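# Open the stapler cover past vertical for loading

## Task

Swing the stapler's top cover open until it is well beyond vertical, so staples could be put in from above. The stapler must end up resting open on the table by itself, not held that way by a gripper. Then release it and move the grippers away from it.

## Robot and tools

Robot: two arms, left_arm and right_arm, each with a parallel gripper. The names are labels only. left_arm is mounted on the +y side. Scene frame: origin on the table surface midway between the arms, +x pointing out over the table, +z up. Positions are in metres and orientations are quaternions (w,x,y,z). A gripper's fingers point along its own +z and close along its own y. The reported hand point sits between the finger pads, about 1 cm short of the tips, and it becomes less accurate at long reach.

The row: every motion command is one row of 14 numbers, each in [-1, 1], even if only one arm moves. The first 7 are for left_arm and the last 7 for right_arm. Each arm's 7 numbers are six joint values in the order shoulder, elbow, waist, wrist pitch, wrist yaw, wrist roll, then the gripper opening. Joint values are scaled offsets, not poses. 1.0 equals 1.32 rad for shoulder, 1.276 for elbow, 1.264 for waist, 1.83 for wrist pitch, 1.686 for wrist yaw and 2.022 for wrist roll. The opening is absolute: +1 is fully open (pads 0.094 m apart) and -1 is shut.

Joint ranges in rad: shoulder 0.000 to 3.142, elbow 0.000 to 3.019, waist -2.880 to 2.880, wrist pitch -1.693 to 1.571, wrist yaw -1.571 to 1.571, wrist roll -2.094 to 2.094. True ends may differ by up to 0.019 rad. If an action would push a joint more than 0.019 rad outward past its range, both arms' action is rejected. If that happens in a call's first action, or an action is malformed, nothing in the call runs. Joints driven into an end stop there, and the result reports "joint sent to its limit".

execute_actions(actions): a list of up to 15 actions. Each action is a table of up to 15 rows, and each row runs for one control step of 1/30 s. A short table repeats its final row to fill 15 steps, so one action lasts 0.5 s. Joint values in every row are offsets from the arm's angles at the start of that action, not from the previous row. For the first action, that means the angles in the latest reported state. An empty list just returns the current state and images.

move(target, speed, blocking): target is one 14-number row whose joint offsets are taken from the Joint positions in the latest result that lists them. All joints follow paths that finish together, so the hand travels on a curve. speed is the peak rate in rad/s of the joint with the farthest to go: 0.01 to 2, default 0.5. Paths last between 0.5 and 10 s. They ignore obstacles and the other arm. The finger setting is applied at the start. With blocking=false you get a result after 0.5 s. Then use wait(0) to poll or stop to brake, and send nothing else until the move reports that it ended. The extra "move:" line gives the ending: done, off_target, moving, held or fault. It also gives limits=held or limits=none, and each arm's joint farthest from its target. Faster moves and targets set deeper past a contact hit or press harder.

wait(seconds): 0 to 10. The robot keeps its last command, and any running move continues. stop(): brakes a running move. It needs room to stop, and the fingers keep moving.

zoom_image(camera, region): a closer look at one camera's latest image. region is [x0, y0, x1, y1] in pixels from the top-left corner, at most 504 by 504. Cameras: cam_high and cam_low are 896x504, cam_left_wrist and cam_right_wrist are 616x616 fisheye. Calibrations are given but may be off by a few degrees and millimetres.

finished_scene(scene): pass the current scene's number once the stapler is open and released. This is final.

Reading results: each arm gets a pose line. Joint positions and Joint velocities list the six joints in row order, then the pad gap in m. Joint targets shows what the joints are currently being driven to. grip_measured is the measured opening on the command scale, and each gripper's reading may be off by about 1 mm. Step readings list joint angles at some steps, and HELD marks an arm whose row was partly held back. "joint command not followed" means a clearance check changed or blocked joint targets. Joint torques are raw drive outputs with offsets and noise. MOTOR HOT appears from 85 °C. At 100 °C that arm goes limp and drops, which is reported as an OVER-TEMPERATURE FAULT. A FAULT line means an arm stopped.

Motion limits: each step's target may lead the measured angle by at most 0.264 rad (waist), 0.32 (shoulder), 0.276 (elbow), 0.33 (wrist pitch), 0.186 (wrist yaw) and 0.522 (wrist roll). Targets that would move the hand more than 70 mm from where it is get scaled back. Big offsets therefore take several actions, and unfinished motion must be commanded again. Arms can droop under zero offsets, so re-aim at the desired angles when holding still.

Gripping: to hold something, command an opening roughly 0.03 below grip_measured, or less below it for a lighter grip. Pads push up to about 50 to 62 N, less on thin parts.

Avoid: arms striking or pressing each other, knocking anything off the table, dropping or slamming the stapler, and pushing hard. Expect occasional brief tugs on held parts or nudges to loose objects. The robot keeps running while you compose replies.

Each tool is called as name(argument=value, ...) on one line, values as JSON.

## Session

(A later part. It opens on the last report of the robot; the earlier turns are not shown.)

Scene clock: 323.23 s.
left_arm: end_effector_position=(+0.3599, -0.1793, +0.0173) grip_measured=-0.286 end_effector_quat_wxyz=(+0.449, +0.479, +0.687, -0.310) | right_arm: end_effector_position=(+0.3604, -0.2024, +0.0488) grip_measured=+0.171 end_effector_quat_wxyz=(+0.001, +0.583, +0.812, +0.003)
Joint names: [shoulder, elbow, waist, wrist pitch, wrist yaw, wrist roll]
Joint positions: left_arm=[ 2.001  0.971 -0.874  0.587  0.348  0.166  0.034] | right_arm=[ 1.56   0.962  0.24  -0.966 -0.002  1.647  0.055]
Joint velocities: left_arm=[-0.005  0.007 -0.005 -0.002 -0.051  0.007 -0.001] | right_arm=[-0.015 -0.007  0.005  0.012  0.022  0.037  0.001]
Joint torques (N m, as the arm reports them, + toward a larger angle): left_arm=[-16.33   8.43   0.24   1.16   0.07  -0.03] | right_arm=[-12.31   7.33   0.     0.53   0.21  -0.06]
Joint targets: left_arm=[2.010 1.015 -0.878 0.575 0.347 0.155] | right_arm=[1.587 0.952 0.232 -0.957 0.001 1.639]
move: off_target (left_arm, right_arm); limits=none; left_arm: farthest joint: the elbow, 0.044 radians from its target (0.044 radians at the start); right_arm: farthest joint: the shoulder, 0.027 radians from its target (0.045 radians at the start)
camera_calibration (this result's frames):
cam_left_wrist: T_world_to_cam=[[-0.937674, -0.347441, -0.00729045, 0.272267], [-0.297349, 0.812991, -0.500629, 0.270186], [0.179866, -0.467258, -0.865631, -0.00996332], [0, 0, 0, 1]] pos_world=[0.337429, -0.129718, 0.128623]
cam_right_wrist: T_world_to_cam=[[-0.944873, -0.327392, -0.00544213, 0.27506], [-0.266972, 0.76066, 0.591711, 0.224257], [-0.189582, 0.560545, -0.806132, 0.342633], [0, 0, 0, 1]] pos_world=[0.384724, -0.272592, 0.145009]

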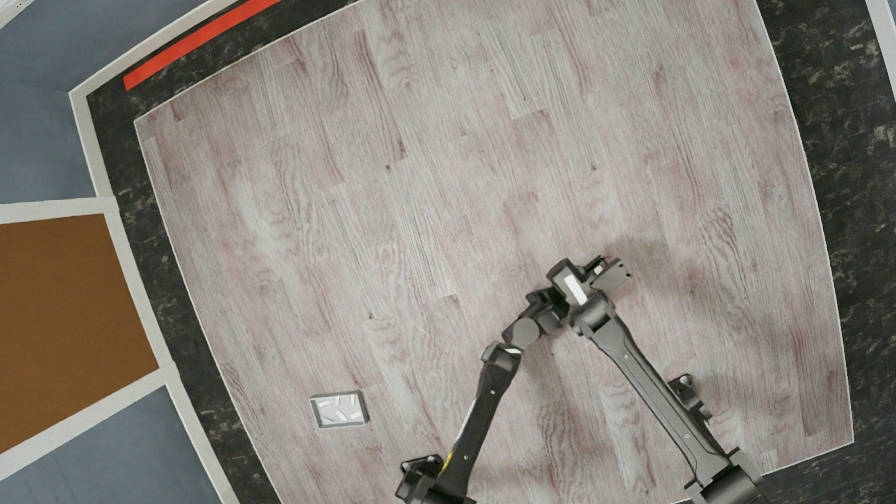

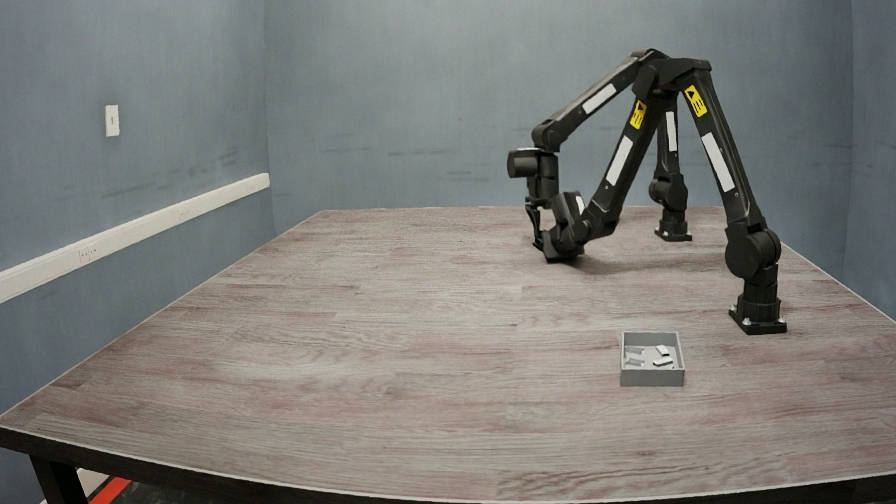

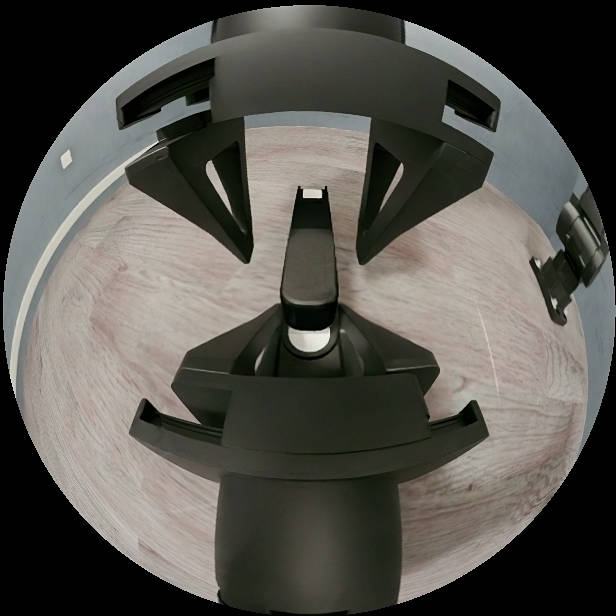

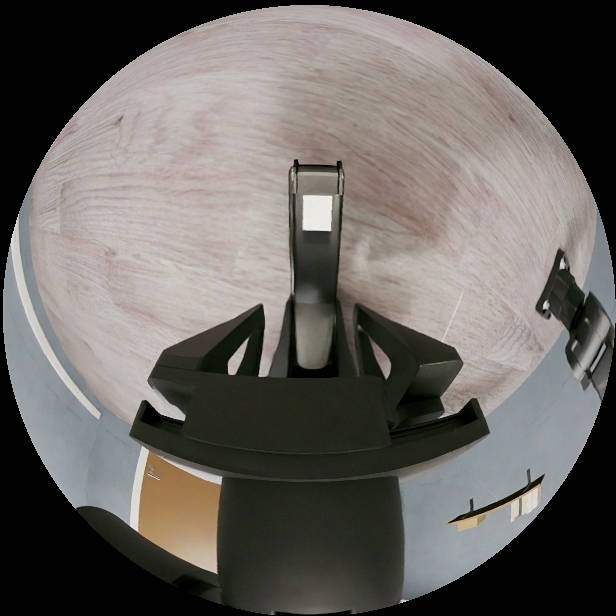

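move(target=[0.0068, 0.0345, -0.003, -0.0066, -0.0006, -0.0054, -0.315, 0.0205, -0.0165, -0.0063, 0.005, 0.002, -0.004, -0.2], speed=0.05)

Scene clock: 328.97 s.
left_arm: end_effector_position=(+0.3599, -0.1793, +0.0173) grip_measured=-0.286 end_effector_quat_wxyz=(+0.449, +0.479, +0.687, -0.310) | right_arm: end_effector_position=(+0.3546, -0.2048, +0.0445) grip_measured=-0.199 end_effector_quat_wxyz=(-0.003, +0.583, +0.812, -0.002)
Joint names: [shoulder, elbow, waist, wrist pitch, wrist yaw, wrist roll]
Joint positions: left_arm=[ 2.001  0.971 -0.874  0.587  0.348  0.166  0.034] | right_arm=[ 1.56   0.948  0.24  -0.966 -0.002  1.647  0.038]
Joint velocities: left_arm=[-0.005 -0.002 -0.015  0.022  0.051  0.051  0.   ] | right_arm=[-0.024 -0.017  0.005 -0.002  0.007  0.007 -0.001]
Joint torques (N m, as the arm reports them, + toward a larger angle): left_arm=[-16.21   8.4    0.33   1.15   0.1   -0.04] | right_arm=[-11.99   7.46   0.02   0.55   0.21  -0.06]
Joint targets: left_arm=[2.010 1.015 -0.878 0.575 0.347 0.155] | right_arm=[1.587 0.940 0.232 -0.957 0.001 1.639]
move: off_target (left_arm, right_arm); limits=none; left_arm: farthest joint: the elbow, 0.044 radians from its target (0.044 radians at the start); right_arm: farthest joint: the shoulder, 0.027 radians from its target (0.027 radians at the start)
camera_calibration (this result's frames):
cam_left_wrist: T_world_to_cam=[[-0.937674, -0.347441, -0.00729045, 0.272267], [-0.297349, 0.812991, -0.500629, 0.270186], [0.179866, -0.467258, -0.865631, -0.00996332], [0, 0, 0, 1]] pos_world=[0.337429, -0.129718, 0.128623]
cam_right_wrist: T_world_to_cam=[[-0.944858, -0.327386, 0.00787822, 0.268186], [-0.259705, 0.763749, 0.590966, 0.225221], [-0.199491, 0.556333, -0.806658, 0.342114], [0, 0, 0, 1]] pos_world=[0.380137, -0.274542, 0.140759]

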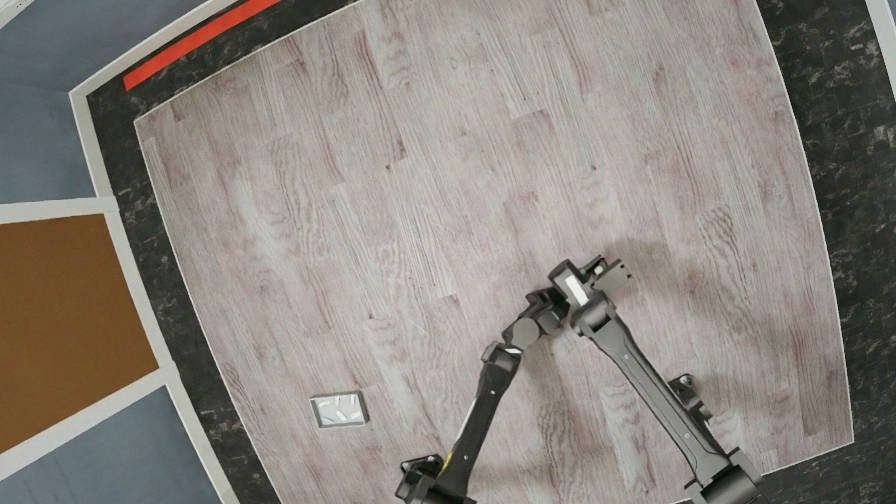

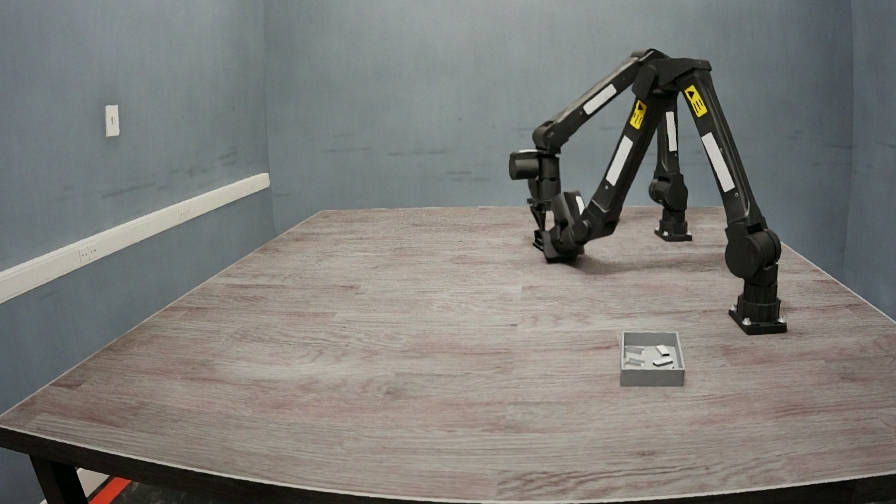

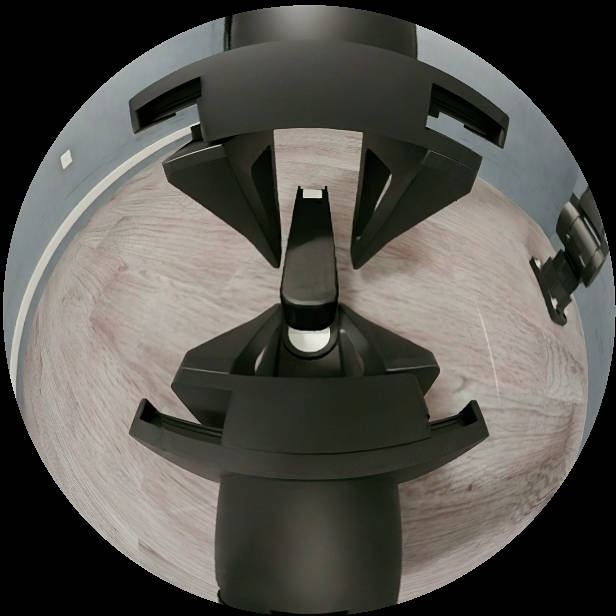

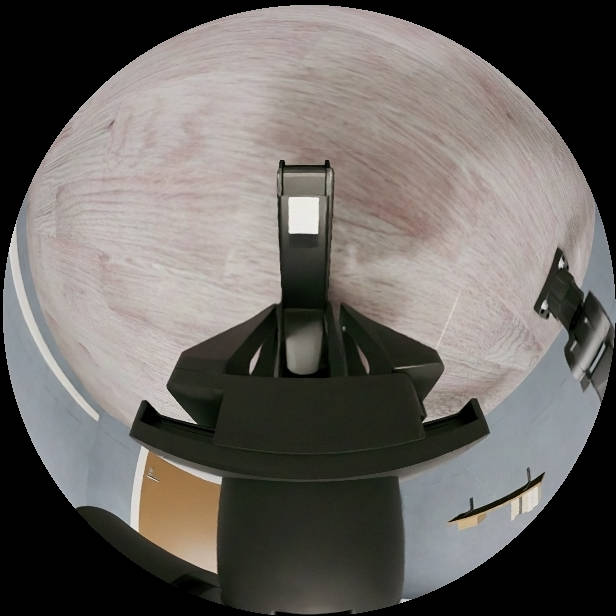

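move(target=[0.0068, 0.0345, -0.003, -0.0066, -0.0006, -0.0054, -0.315, 0.0205, 0.006, -0.0063, 0.012, 0.002, -0.004, -0.2], speed=0.05)

Scene clock: 333.33 s.
left_arm: end_effector_position=(+0.3599, -0.1793, +0.0173) grip_measured=-0.286 end_effector_quat_wxyz=(+0.449, +0.479, +0.687, -0.310) | right_arm: end_effector_position=(+0.3576, -0.2036, +0.0445) grip_measured=-0.199 end_effector_quat_wxyz=(+0.001, +0.583, +0.812, +0.003)
Joint names: [shoulder, elbow, waist, wrist pitch, wrist yaw, wrist roll]
Joint positions: left_arm=[ 2.001  0.971 -0.874  0.587  0.348  0.166  0.034] | right_arm=[ 1.56   0.948  0.24  -0.953 -0.002  1.647  0.038]
Joint velocities: left_arm=[0.005 0.002 0.005 0.002 0.037 0.022 0.   ] | right_arm=[ 0.015 -0.017 -0.005 -0.032 -0.066  0.037 -0.   ]
Joint torques (N m, as the arm reports them, + toward a larger angle): left_arm=[-16.38   8.39   0.33   1.12   0.08  -0.02] | right_arm=[-12.05   8.79  -0.01   0.56   0.2   -0.06]
Joint targets: left_arm=[2.010 1.015 -0.878 0.575 0.347 0.155] | right_arm=[1.587 0.956 0.232 -0.944 0.001 1.639]
move: off_target (left_arm, right_arm); limits=none; left_arm: farthest joint: the elbow, 0.044 radians from its target (0.044 radians at the start); right_arm: farthest joint: the shoulder, 0.027 radians from its target (0.027 radians at the start)
camera_calibration (this result's frames):
cam_left_wrist: T_world_to_cam=[[-0.937674, -0.347441, -0.00729045, 0.272267], [-0.297349, 0.812991, -0.500629, 0.270186], [0.179866, -0.467258, -0.865631, -0.00996332], [0, 0, 0, 1]] pos_world=[0.337429, -0.129718, 0.128623]
cam_right_wrist: T_world_to_cam=[[-0.944875, -0.327392, -0.00508761, 0.271953], [-0.26685, 0.760957, 0.591385, 0.227054], [-0.189743, 0.560142, -0.806374, 0.339318], [0, 0, 0, 1]] pos_world=[0.381935, -0.273809, 0.140725]

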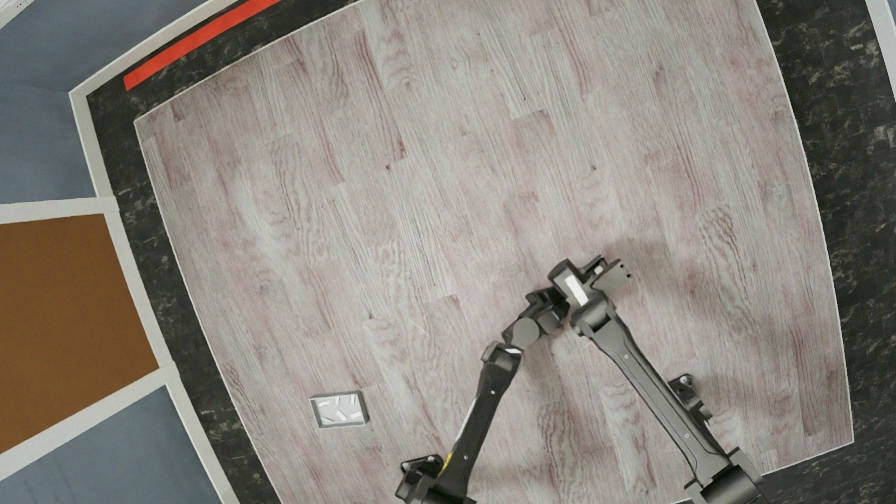

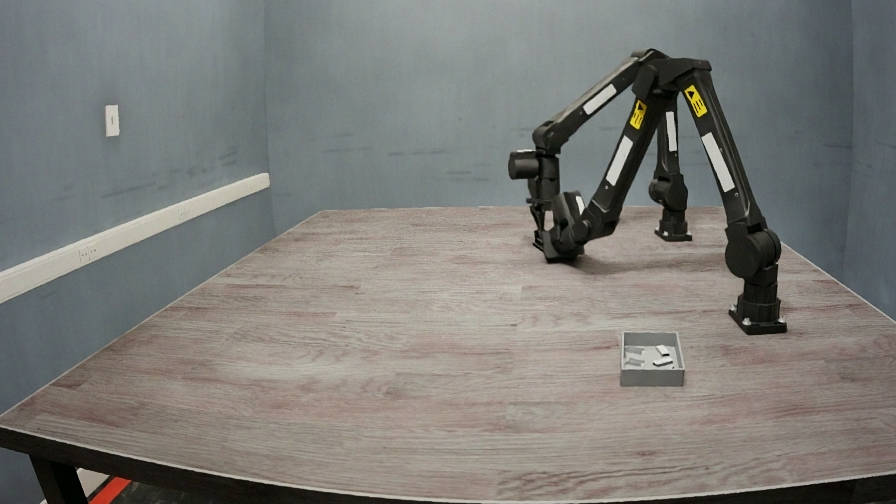

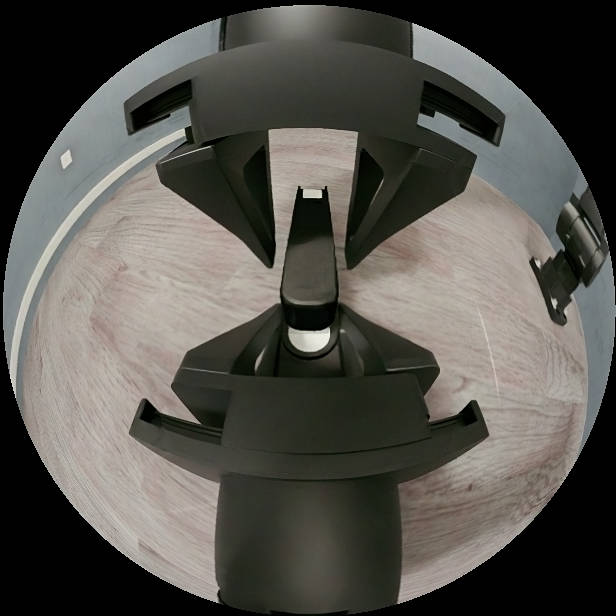

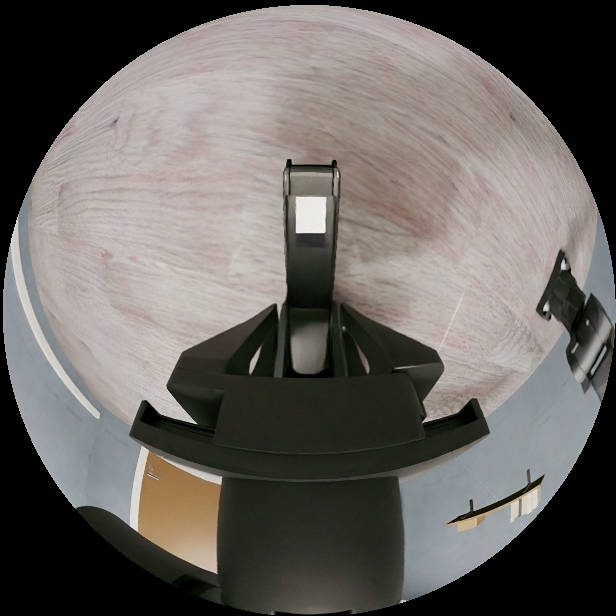

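move(target=[0.0068, 0.0345, -0.003, -0.0066, -0.0006, -0.0054, -0.315, 0.0205, 0.006, -0.0063, 0.005, 0.002, -0.004, -0.47], speed=0.05)

Scene clock: 335.50 s.
left_arm: end_effector_position=(+0.3599, -0.1793, +0.0173) grip_measured=-0.286 end_effector_quat_wxyz=(+0.449, +0.479, +0.687, -0.310) | right_arm: end_effector_position=(+0.3576, -0.2036, +0.0445) grip_measured=-0.469 end_effector_quat_wxyz=(+0.001, +0.583, +0.812, +0.003)
Joint names: [shoulder, elbow, waist, wrist pitch, wrist yaw, wrist roll]
Joint positions: left_arm=[ 2.001  0.971 -0.874  0.587  0.348  0.166  0.034] | right_arm=[ 1.56   0.948  0.24  -0.953 -0.002  1.647  0.025]
Joint velocities: left_arm=[-0.005 -0.012 -0.005 -0.002 -0.037 -0.037  0.001] | right_arm=[-0.005  0.007 -0.005  0.017  0.022 -0.022  0.   ]
Joint torques (N m, as the arm reports them, + toward a larger angle): left_arm=[-16.46   8.44   0.36   1.18   0.08  -0.03] | right_arm=[-12.06   8.8   -0.01   0.58   0.2   -0.05]
Joint targets: left_arm=[2.010 1.015 -0.878 0.575 0.347 0.155] | right_arm=[1.587 0.956 0.232 -0.943 0.001 1.639]
move: off_target (left_arm, right_arm); limits=none; left_arm: farthest joint: the elbow, 0.044 radians from its target (0.044 radians at the start); right_arm: farthest joint: the shoulder, 0.027 radians from its target (0.027 radians at the start)
camera_calibration (this result's frames):
cam_left_wrist: T_world_to_cam=[[-0.937674, -0.347441, -0.00729045, 0.272267], [-0.297349, 0.812991, -0.500629, 0.270186], [0.179866, -0.467258, -0.865631, -0.00996332], [0, 0, 0, 1]] pos_world=[0.337429, -0.129718, 0.128623]
cam_right_wrist: T_world_to_cam=[[-0.944875, -0.327392, -0.00508761, 0.271953], [-0.26685, 0.760957, 0.591385, 0.227054], [-0.189743, 0.560142, -0.806374, 0.339318], [0, 0, 0, 1]] pos_world=[0.381935, -0.273809, 0.140725]

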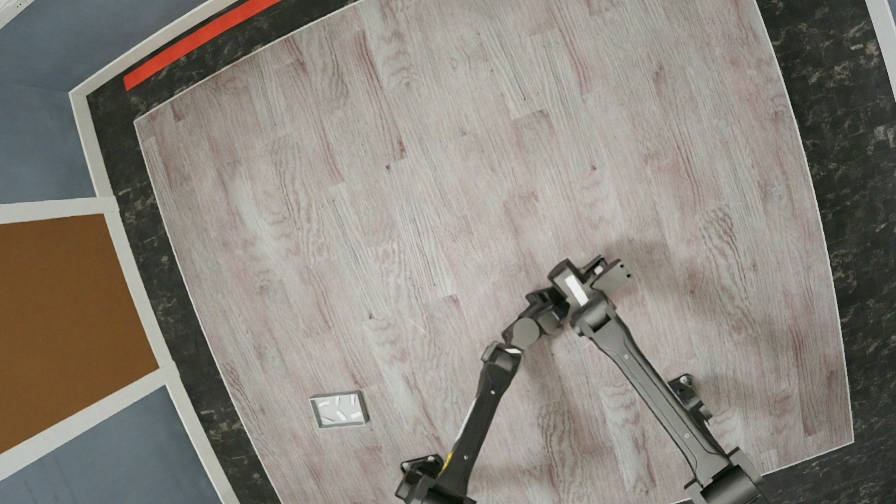

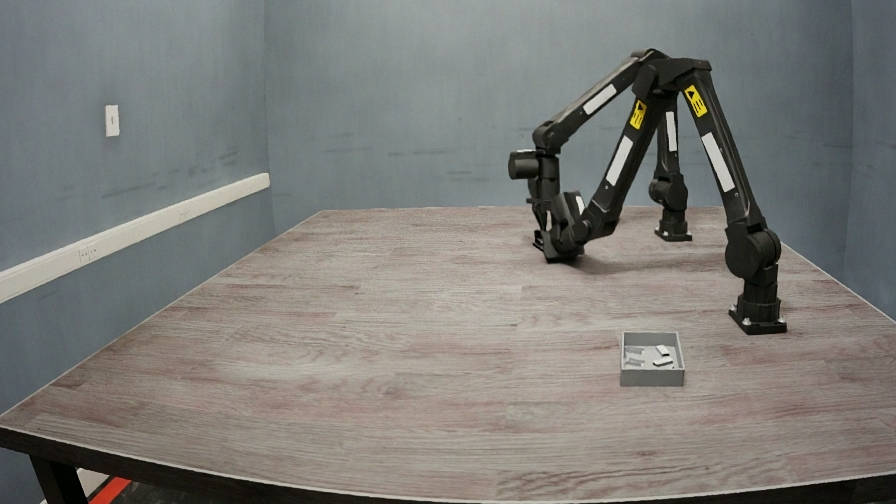

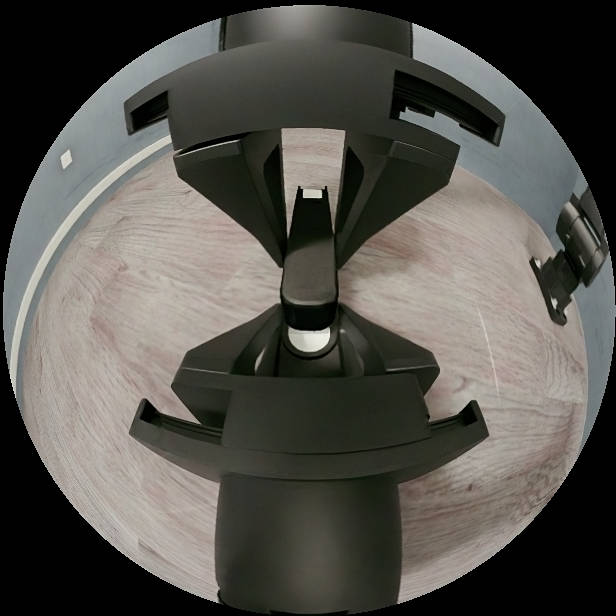

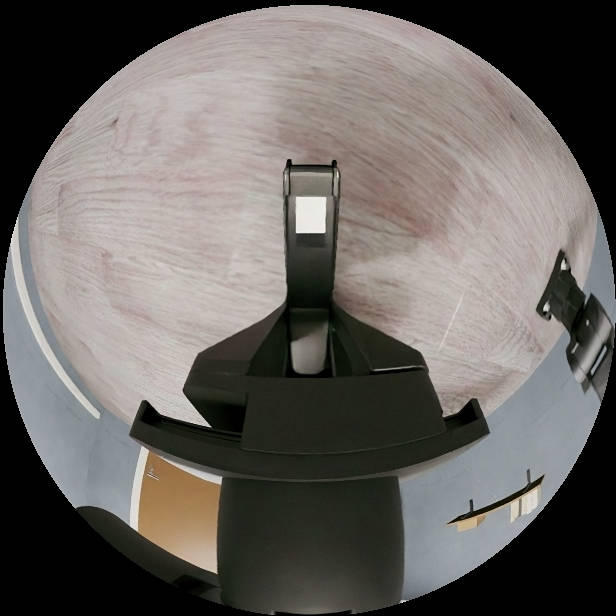

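move(target=[0.0068, 0.0345, -0.003, -0.0066, -0.0006, -0.0054, -0.315, 0.0205, 0.006, -0.0063, 0.005, 0.002, -0.004, -0.515], speed=0.05)

Scene clock: 337.63 s.
left_arm: end_effector_position=(+0.3599, -0.1793, +0.0173) grip_measured=-0.286 end_effector_quat_wxyz=(+0.449, +0.479, +0.687, -0.310) | right_arm: end_effector_position=(+0.3576, -0.2036, +0.0445) grip_measured=-0.510 end_effector_quat_wxyz=(+0.001, +0.583, +0.812, +0.003)
Joint names: [shoulder, elbow, waist, wrist pitch, wrist yaw, wrist roll]
Joint positions: left_arm=[ 2.001  0.971 -0.874  0.587  0.348  0.166  0.034] | right_arm=[ 1.56   0.948  0.24  -0.953 -0.002  1.647  0.023]
Joint velocities: left_arm=[-0.024 -0.002 -0.005 -0.012 -0.051  0.051 -0.   ] | right_arm=[-0.005 -0.012 -0.005 -0.002 -0.037  0.007 -0.001]
Joint torques (N m, as the arm reports them, + toward a larger angle): left_arm=[-16.4    8.41   0.39   1.11   0.09  -0.02] | right_arm=[-12.07   8.8   -0.02   0.57   0.21  -0.05]
Joint targets: left_arm=[2.010 1.015 -0.878 0.575 0.347 0.155] | right_arm=[1.587 0.956 0.232 -0.943 0.001 1.639]
move: off_target (left_arm, right_arm); limits=none; left_arm: farthest joint: the elbow, 0.044 radians from its target (0.044 radians at the start); right_arm: farthest joint: the shoulder, 0.027 radians from its target (0.027 radians at the start)
camera_calibration (this result's frames):
cam_left_wrist: T_world_to_cam=[[-0.937674, -0.347441, -0.00729045, 0.272267], [-0.297349, 0.812991, -0.500629, 0.270186], [0.179866, -0.467258, -0.865631, -0.00996332], [0, 0, 0, 1]] pos_world=[0.337429, -0.129718, 0.128623]
cam_right_wrist: T_world_to_cam=[[-0.944875, -0.327392, -0.00508761, 0.271953], [-0.26685, 0.760957, 0.591385, 0.227054], [-0.189743, 0.560142, -0.806374, 0.339318], [0, 0, 0, 1]] pos_world=[0.381935, -0.273809, 0.140725]

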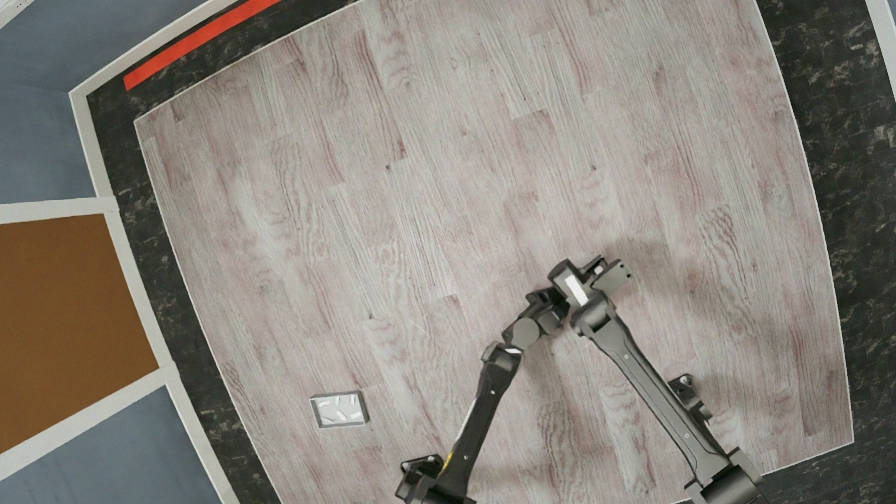

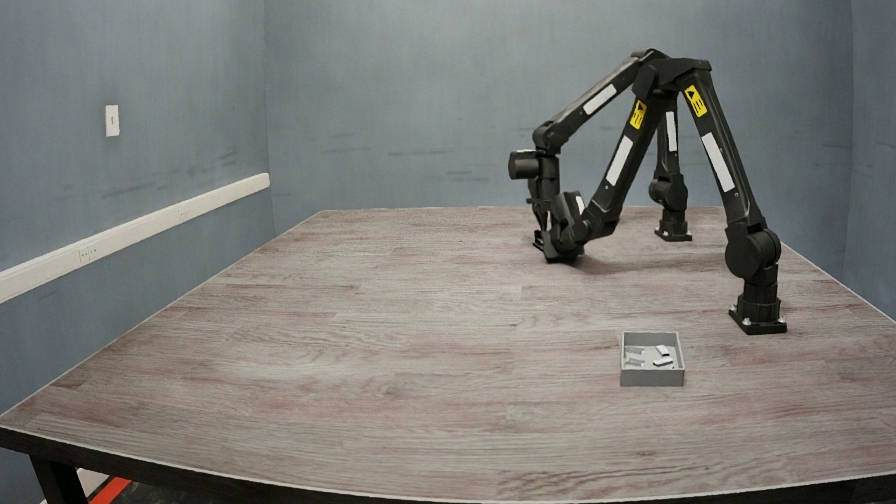

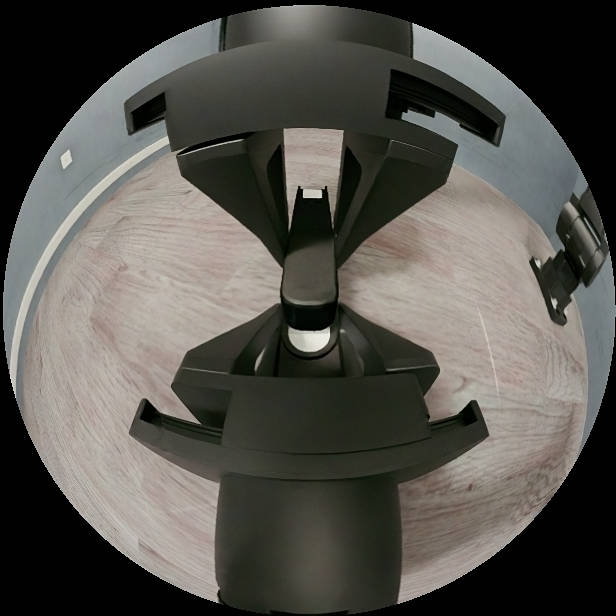

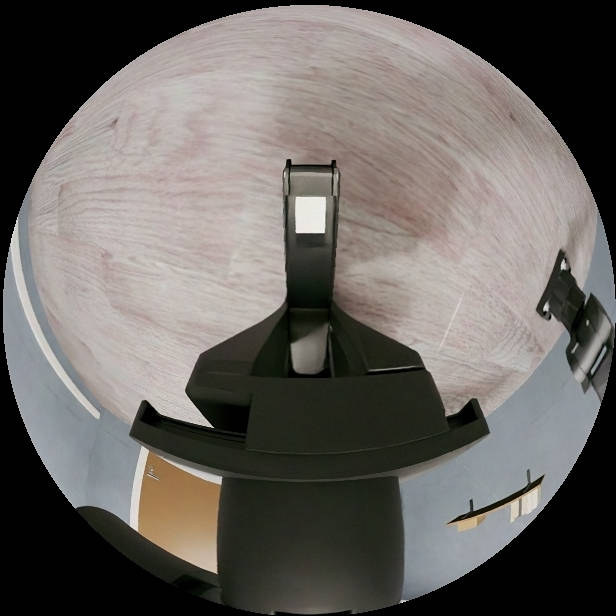

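execute_actions(actions=[[[0.0068, 0.0345, -0.003, -0.0066, -0.0006, -0.0054, -0.315, -0.004, 0.03, -0.0063, -0.003, 0.002, -0.004, -0.535]], [[0.0068, 0.0345, -0.003, -0.0066, -0.0006, -0.0054, -0.315, -0.0069, 0.0351, -0.0063, -0.0054, 0.002, -0.004, -0.535], [0.0068, 0.0345, -0.003, -0.0066, -0.0006, -0.0054, -0.315, -0.0077, 0.0357, -0.0063, -0.0064, 0.002, -0.004, -0.535], [0.0068, 0.0345, -0.003, -0.0066, -0.0006, -0.0054, -0.315, -0.0086, 0.0364, -0.0063, -0.0075, 0.002, -0.004, -0.535], [0.0068, 0.0345, -0.003, -0.0066, -0.0006, -0.0054, -0.315, -0.0094, 0.037, -0.0063, -0.0085, 0.002, -0.004, -0.535], [0.0068, 0.0345, -0.003, -0.0066, -0.0006, -0.0054, -0.315, -0.0102, 0.0376, -0.0063, -0.0096, 0.002, -0.004, -0.535], [0.0068, 0.0345, -0.003, -0.0066, -0.0006, -0.0054, -0.315, -0.0111, 0.0382, -0.0063, -0.0106, 0.002, -0.004, -0.535], [0.0068, 0.0345, -0.003, -0.0066, -0.0006, -0.0054, -0.315, -0.0119, 0.0389, -0.0063, -0.0116, 0.002, -0.004, -0.535], [0.0068, 0.0345, -0.003, -0.0066, -0.0006, -0.0054, -0.315, -0.0127, 0.0395, -0.0063, -0.0127, 0.002, -0.004, -0.535], [0.0068, 0.0345, -0.003, -0.0066, -0.0006, -0.0054, -0.315, -0.0136, 0.0401, -0.0063, -0.0137, 0.002, -0.004, -0.535], [0.0068, 0.0345, -0.003, -0.0066, -0.0006, -0.0054, -0.315, -0.0144, 0.0408, -0.0063, -0.0148, 0.002, -0.004, -0.535], [0.0068, 0.0345, -0.003, -0.0066, -0.0006, -0.0054, -0.315, -0.0152, 0.0414, -0.0063, -0.0158, 0.002, -0.004, -0.535], [0.0068, 0.0345, -0.003, -0.0066, -0.0006, -0.0054, -0.315, -0.0161, 0.042, -0.0063, -0.0168, 0.002, -0.004, -0.535], [0.0068, 0.0345, -0.003, -0.0066, -0.0006, -0.0054, -0.315, -0.0169, 0.0426, -0.0063, -0.0179, 0.002, -0.004, -0.535], [0.0068, 0.0345, -0.003, -0.0066, -0.0006, -0.0054, -0.315, -0.0177, 0.0433, -0.0063, -0.0189, 0.002, -0.004, -0.535], [0.0068, 0.0345, -0.003, -0.0066, -0.0006, -0.0054, -0.315, -0.0186, 0.0439, -0.0063, -0.02, 0.002, -0.004, -0.535]]])

Scene clock: 375.77 s.
left_arm: end_effector_position=(+0.3588, -0.1802, +0.0175) grip_measured=-0.286 end_effector_quat_wxyz=(+0.448, +0.479, +0.687, -0.312) | right_arm: end_effector_position=(+0.3562, -0.2046, +0.0457) grip_measured=-0.522 end_effector_quat_wxyz=(-0.001, +0.583, +0.812, -0.002)
Joint names: [shoulder, elbow, waist, wrist pitch, wrist yaw, wrist roll]
Joint positions: left_arm=[ 2.001  0.971 -0.876  0.587  0.351  0.162  0.034] | right_arm=[ 1.56   0.952  0.24  -0.966 -0.001  1.647  0.022]
Joint velocities: left_arm=[-0.015  0.007 -0.024 -0.002 -0.11  -0.022  0.   ] | right_arm=[ 0.005  0.007 -0.015 -0.051  0.081  0.066 -0.001]
Joint torques (N m, as the arm reports them, + toward a larger angle): left_arm=[-16.33   8.54   0.5    1.26  -0.09   0.06] | right_arm=[-16.59  12.56   0.36  -0.49   0.14  -0.08]
Joint targets: left_arm=[2.010 1.014 -0.878 0.575 0.347 0.155] | right_arm=[1.536 1.004 0.232 -0.990 0.001 1.639]
Step readings (joint positions; steps 1 to 15: 1st action; 16 to 30: 2nd action):
0: left_arm=[2.001 0.971 -0.874 0.587 0.348 0.166] | right_arm=[1.560 0.948 0.240 -0.953 -0.002 1.647]
1: left_arm=[2.001 0.971 -0.874 0.587 0.348 0.166] | right_arm=[1.560 0.948 0.240 -0.953 -0.002 1.647]
2: left_arm=[2.001 0.971 -0.874 0.587 0.348 0.166] | right_arm=[1.560 0.948 0.240 -0.953 -0.002 1.647]
4: left_arm=[2.001 0.971 -0.874 0.587 0.348 0.166] | right_arm=[1.560 0.948 0.240 -0.953 -0.002 1.647]
8: left_arm=[2.001 0.971 -0.874 0.587 0.348 0.166] | right_arm=[1.560 0.948 0.240 -0.953 -0.002 1.647]
15: left_arm=[2.001 0.971 -0.874 0.587 0.348 0.166] | right_arm=[1.560 0.948 0.240 -0.953 -0.002 1.647]
16: left_arm=[2.001 0.971 -0.874 0.587 0.348 0.166] | right_arm=[1.560 0.948 0.240 -0.954 -0.002 1.647]
17: left_arm=[2.001 0.971 -0.874 0.587 0.348 0.166] | right_arm=[1.560 0.948 0.240 -0.954 -0.002 1.647]
19: left_arm=[2.001 0.971 -0.874 0.587 0.348 0.166] | right_arm=[1.560 0.949 0.240 -0.955 -0.002 1.647]
23: left_arm=[2.001 0.971 -0.874 0.587 0.349 0.166] | right_arm=[1.560 0.950 0.240 -0.957 -0.002 1.647]
30: Joint positions above
camera_calibration (this result's frames):
cam_left_wrist: T_world_to_cam=[[-0.938576, -0.345056, -0.0032299, 0.271605], [-0.297045, 0.812675, -0.501322, 0.270556], [0.175609, -0.469569, -0.865255, -0.00889202], [0, 0, 0, 1]] pos_world=[0.336851, -0.13033, 0.128819]
cam_right_wrist: T_world_to_cam=[[-0.945002, -0.327032, 0.00470331, 0.270059], [-0.26152, 0.764177, 0.58961, 0.225606], [-0.196415, 0.555953, -0.807674, 0.342175], [0, 0, 0, 1]] pos_world=[0.381416, -0.274318, 0.142077]

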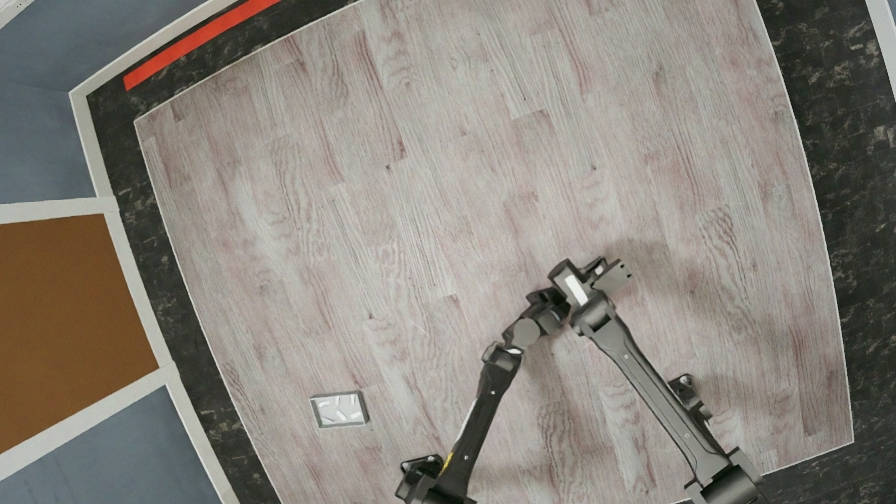

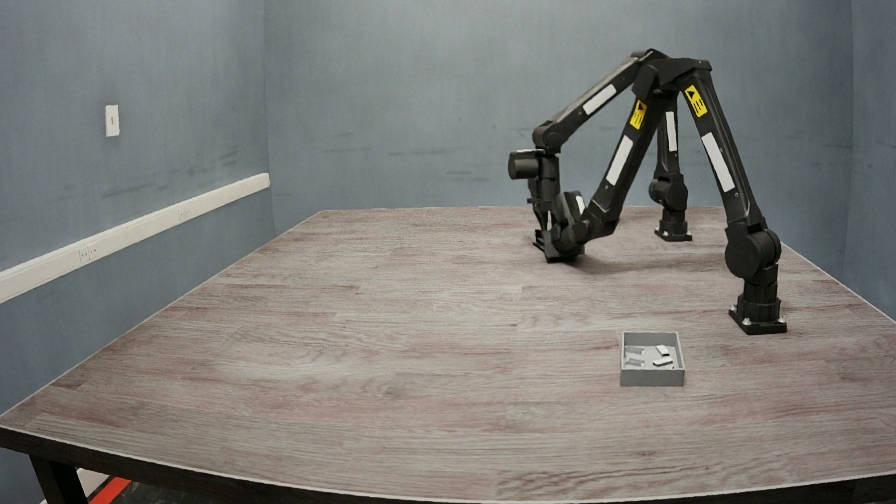

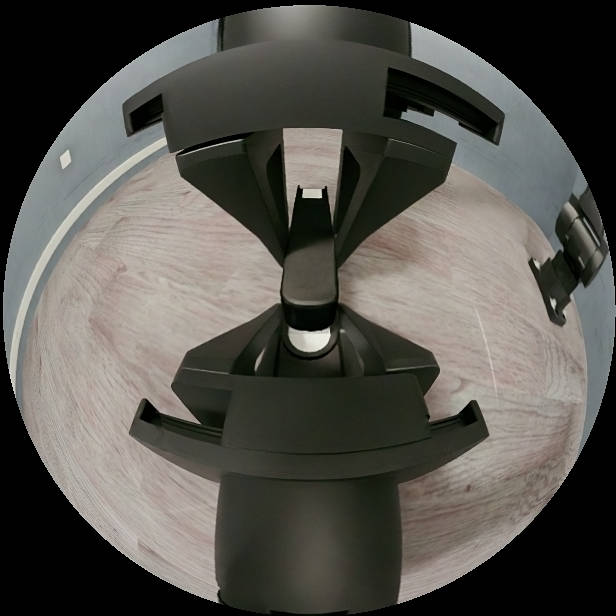

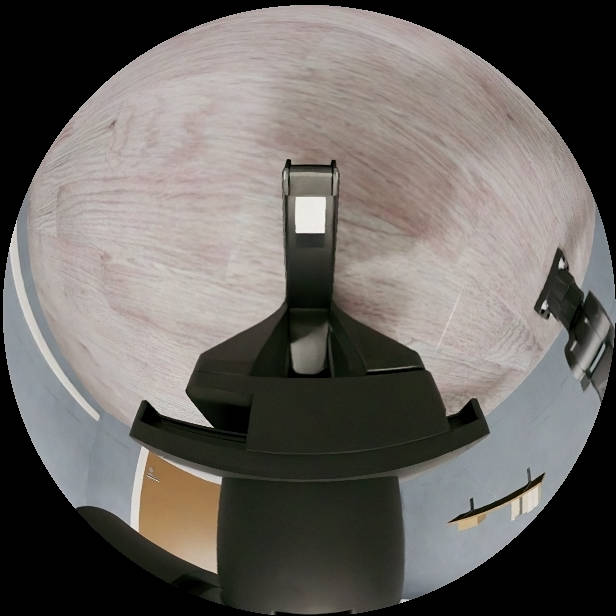

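execute_actions(actions=[])

Scene clock: 408.80 s.
left_arm: end_effector_position=(+0.3590, -0.1809, +0.0182) grip_measured=-0.286 end_effector_quat_wxyz=(+0.449, +0.479, +0.687, -0.313) | right_arm: end_effector_position=(+0.3564, -0.2052, +0.0463) grip_measured=-0.522 end_effector_quat_wxyz=(-0.001, +0.584, +0.812, -0.003)
Joint names: [shoulder, elbow, waist, wrist pitch, wrist yaw, wrist roll]
Joint positions: left_arm=[ 2.001  0.973 -0.876  0.587  0.352  0.161  0.034] | right_arm=[ 1.56   0.954  0.238 -0.97   0.     1.647  0.022]
Joint velocities: left_arm=[-0.015 -0.002  0.005 -0.002 -0.037 -0.007 -0.   ] | right_arm=[-0.005  0.007 -0.005 -0.002 -0.037  0.022  0.001]
Joint torques (N m, as the arm reports them, + toward a larger angle): left_arm=[-16.36   8.3    0.35   1.19  -0.06   0.02] | right_arm=[-16.63  12.48   0.09  -0.54   0.11  -0.06]
Joint targets: left_arm=[2.010 1.015 -0.878 0.575 0.347 0.155] | right_arm=[1.536 1.004 0.232 -0.990 0.001 1.639]
camera_calibration (this result's frames):
cam_left_wrist: T_world_to_cam=[[-0.938616, -0.344956, -0.00225535, 0.271564], [-0.297157, 0.811844, -0.502599, 0.271377], [0.175205, -0.471078, -0.864517, -0.00882642], [0, 0, 0, 1]] pos_world=[0.337083, -0.130797, 0.129376]
cam_right_wrist: T_world_to_cam=[[-0.945366, -0.325946, 0.00655409, 0.27031], [-0.259789, 0.765327, 0.588884, 0.22538], [-0.19696, 0.555008, -0.808191, 0.343032], [0, 0, 0, 1]] pos_world=[0.381657, -0.274769, 0.142741]

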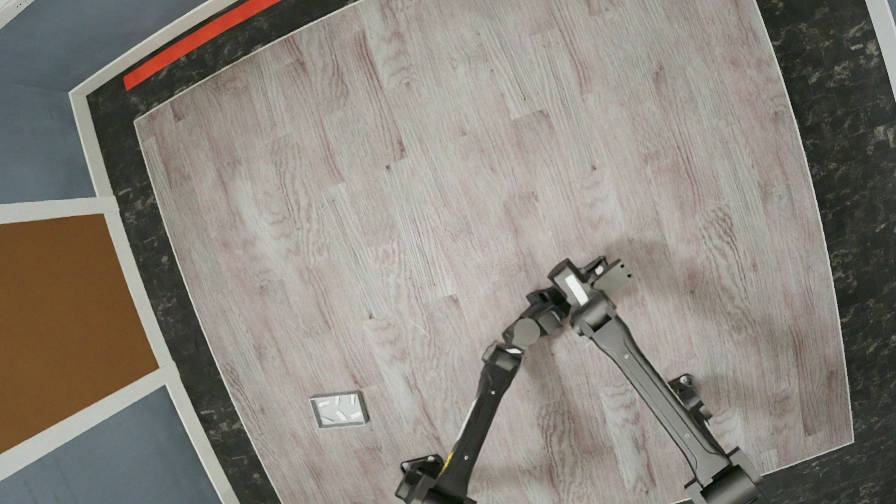

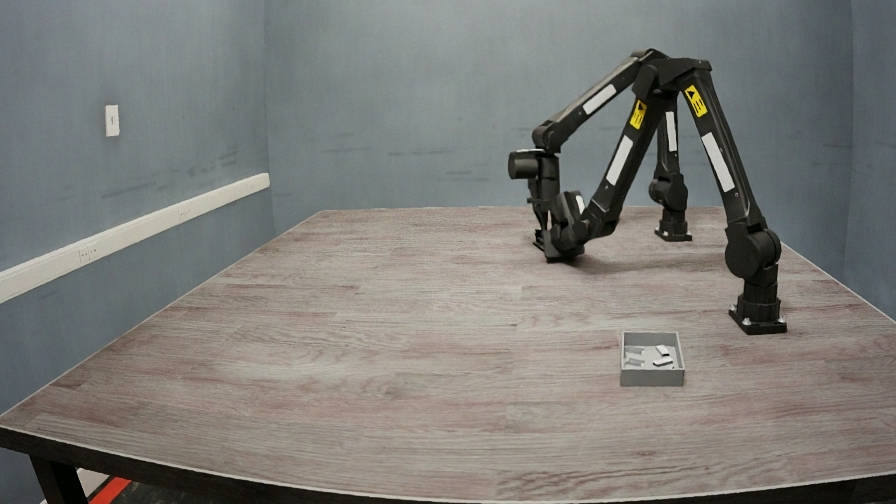

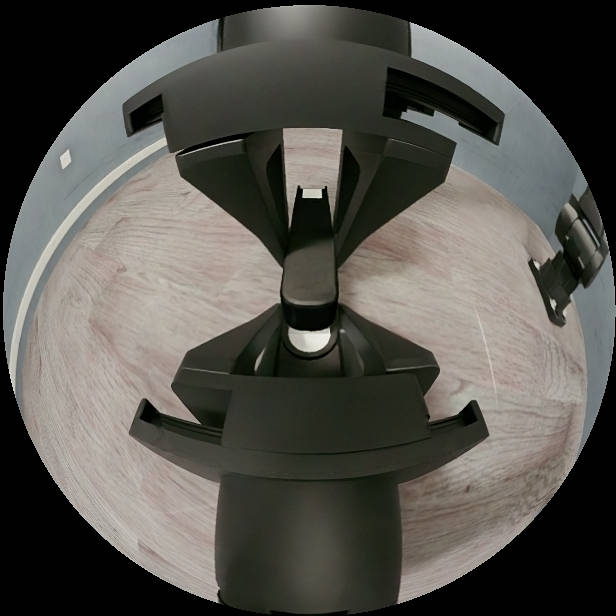

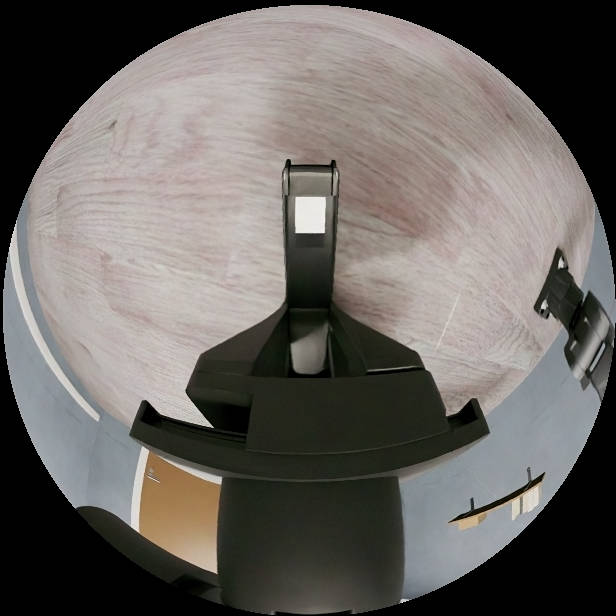

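zoom_image(camera="cam_right_wrist", region=[230, 130, 390, 330])

zoom_image(camera="cam_left_wrist", region=[230, 160, 390, 380])

Region (230, 130, 390, 330) of cam_right_wrist's 616x616 image, scaled by 2.520, with more detail than that image has; it fills the left 403 columns of this view, and the rest is white.

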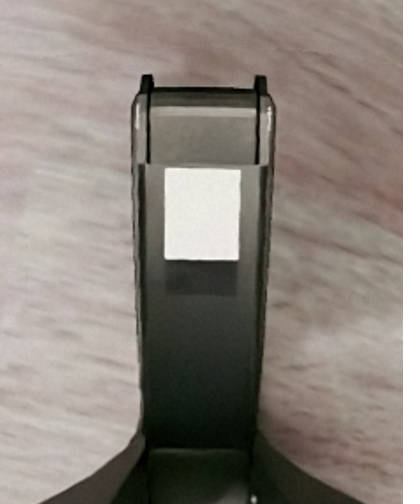

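Region (230, 160, 390, 380) of cam_left_wrist's 616x616 image, scaled by 2.291, with more detail than that image has; it fills the left 367 columns of this view, and the rest is white.

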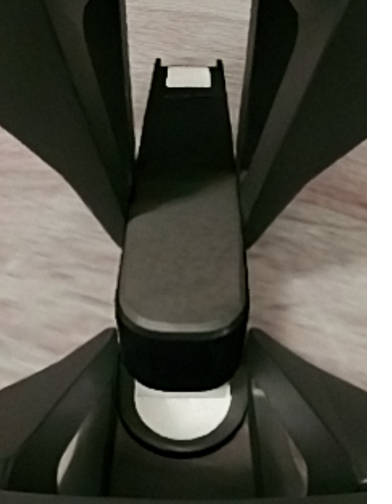

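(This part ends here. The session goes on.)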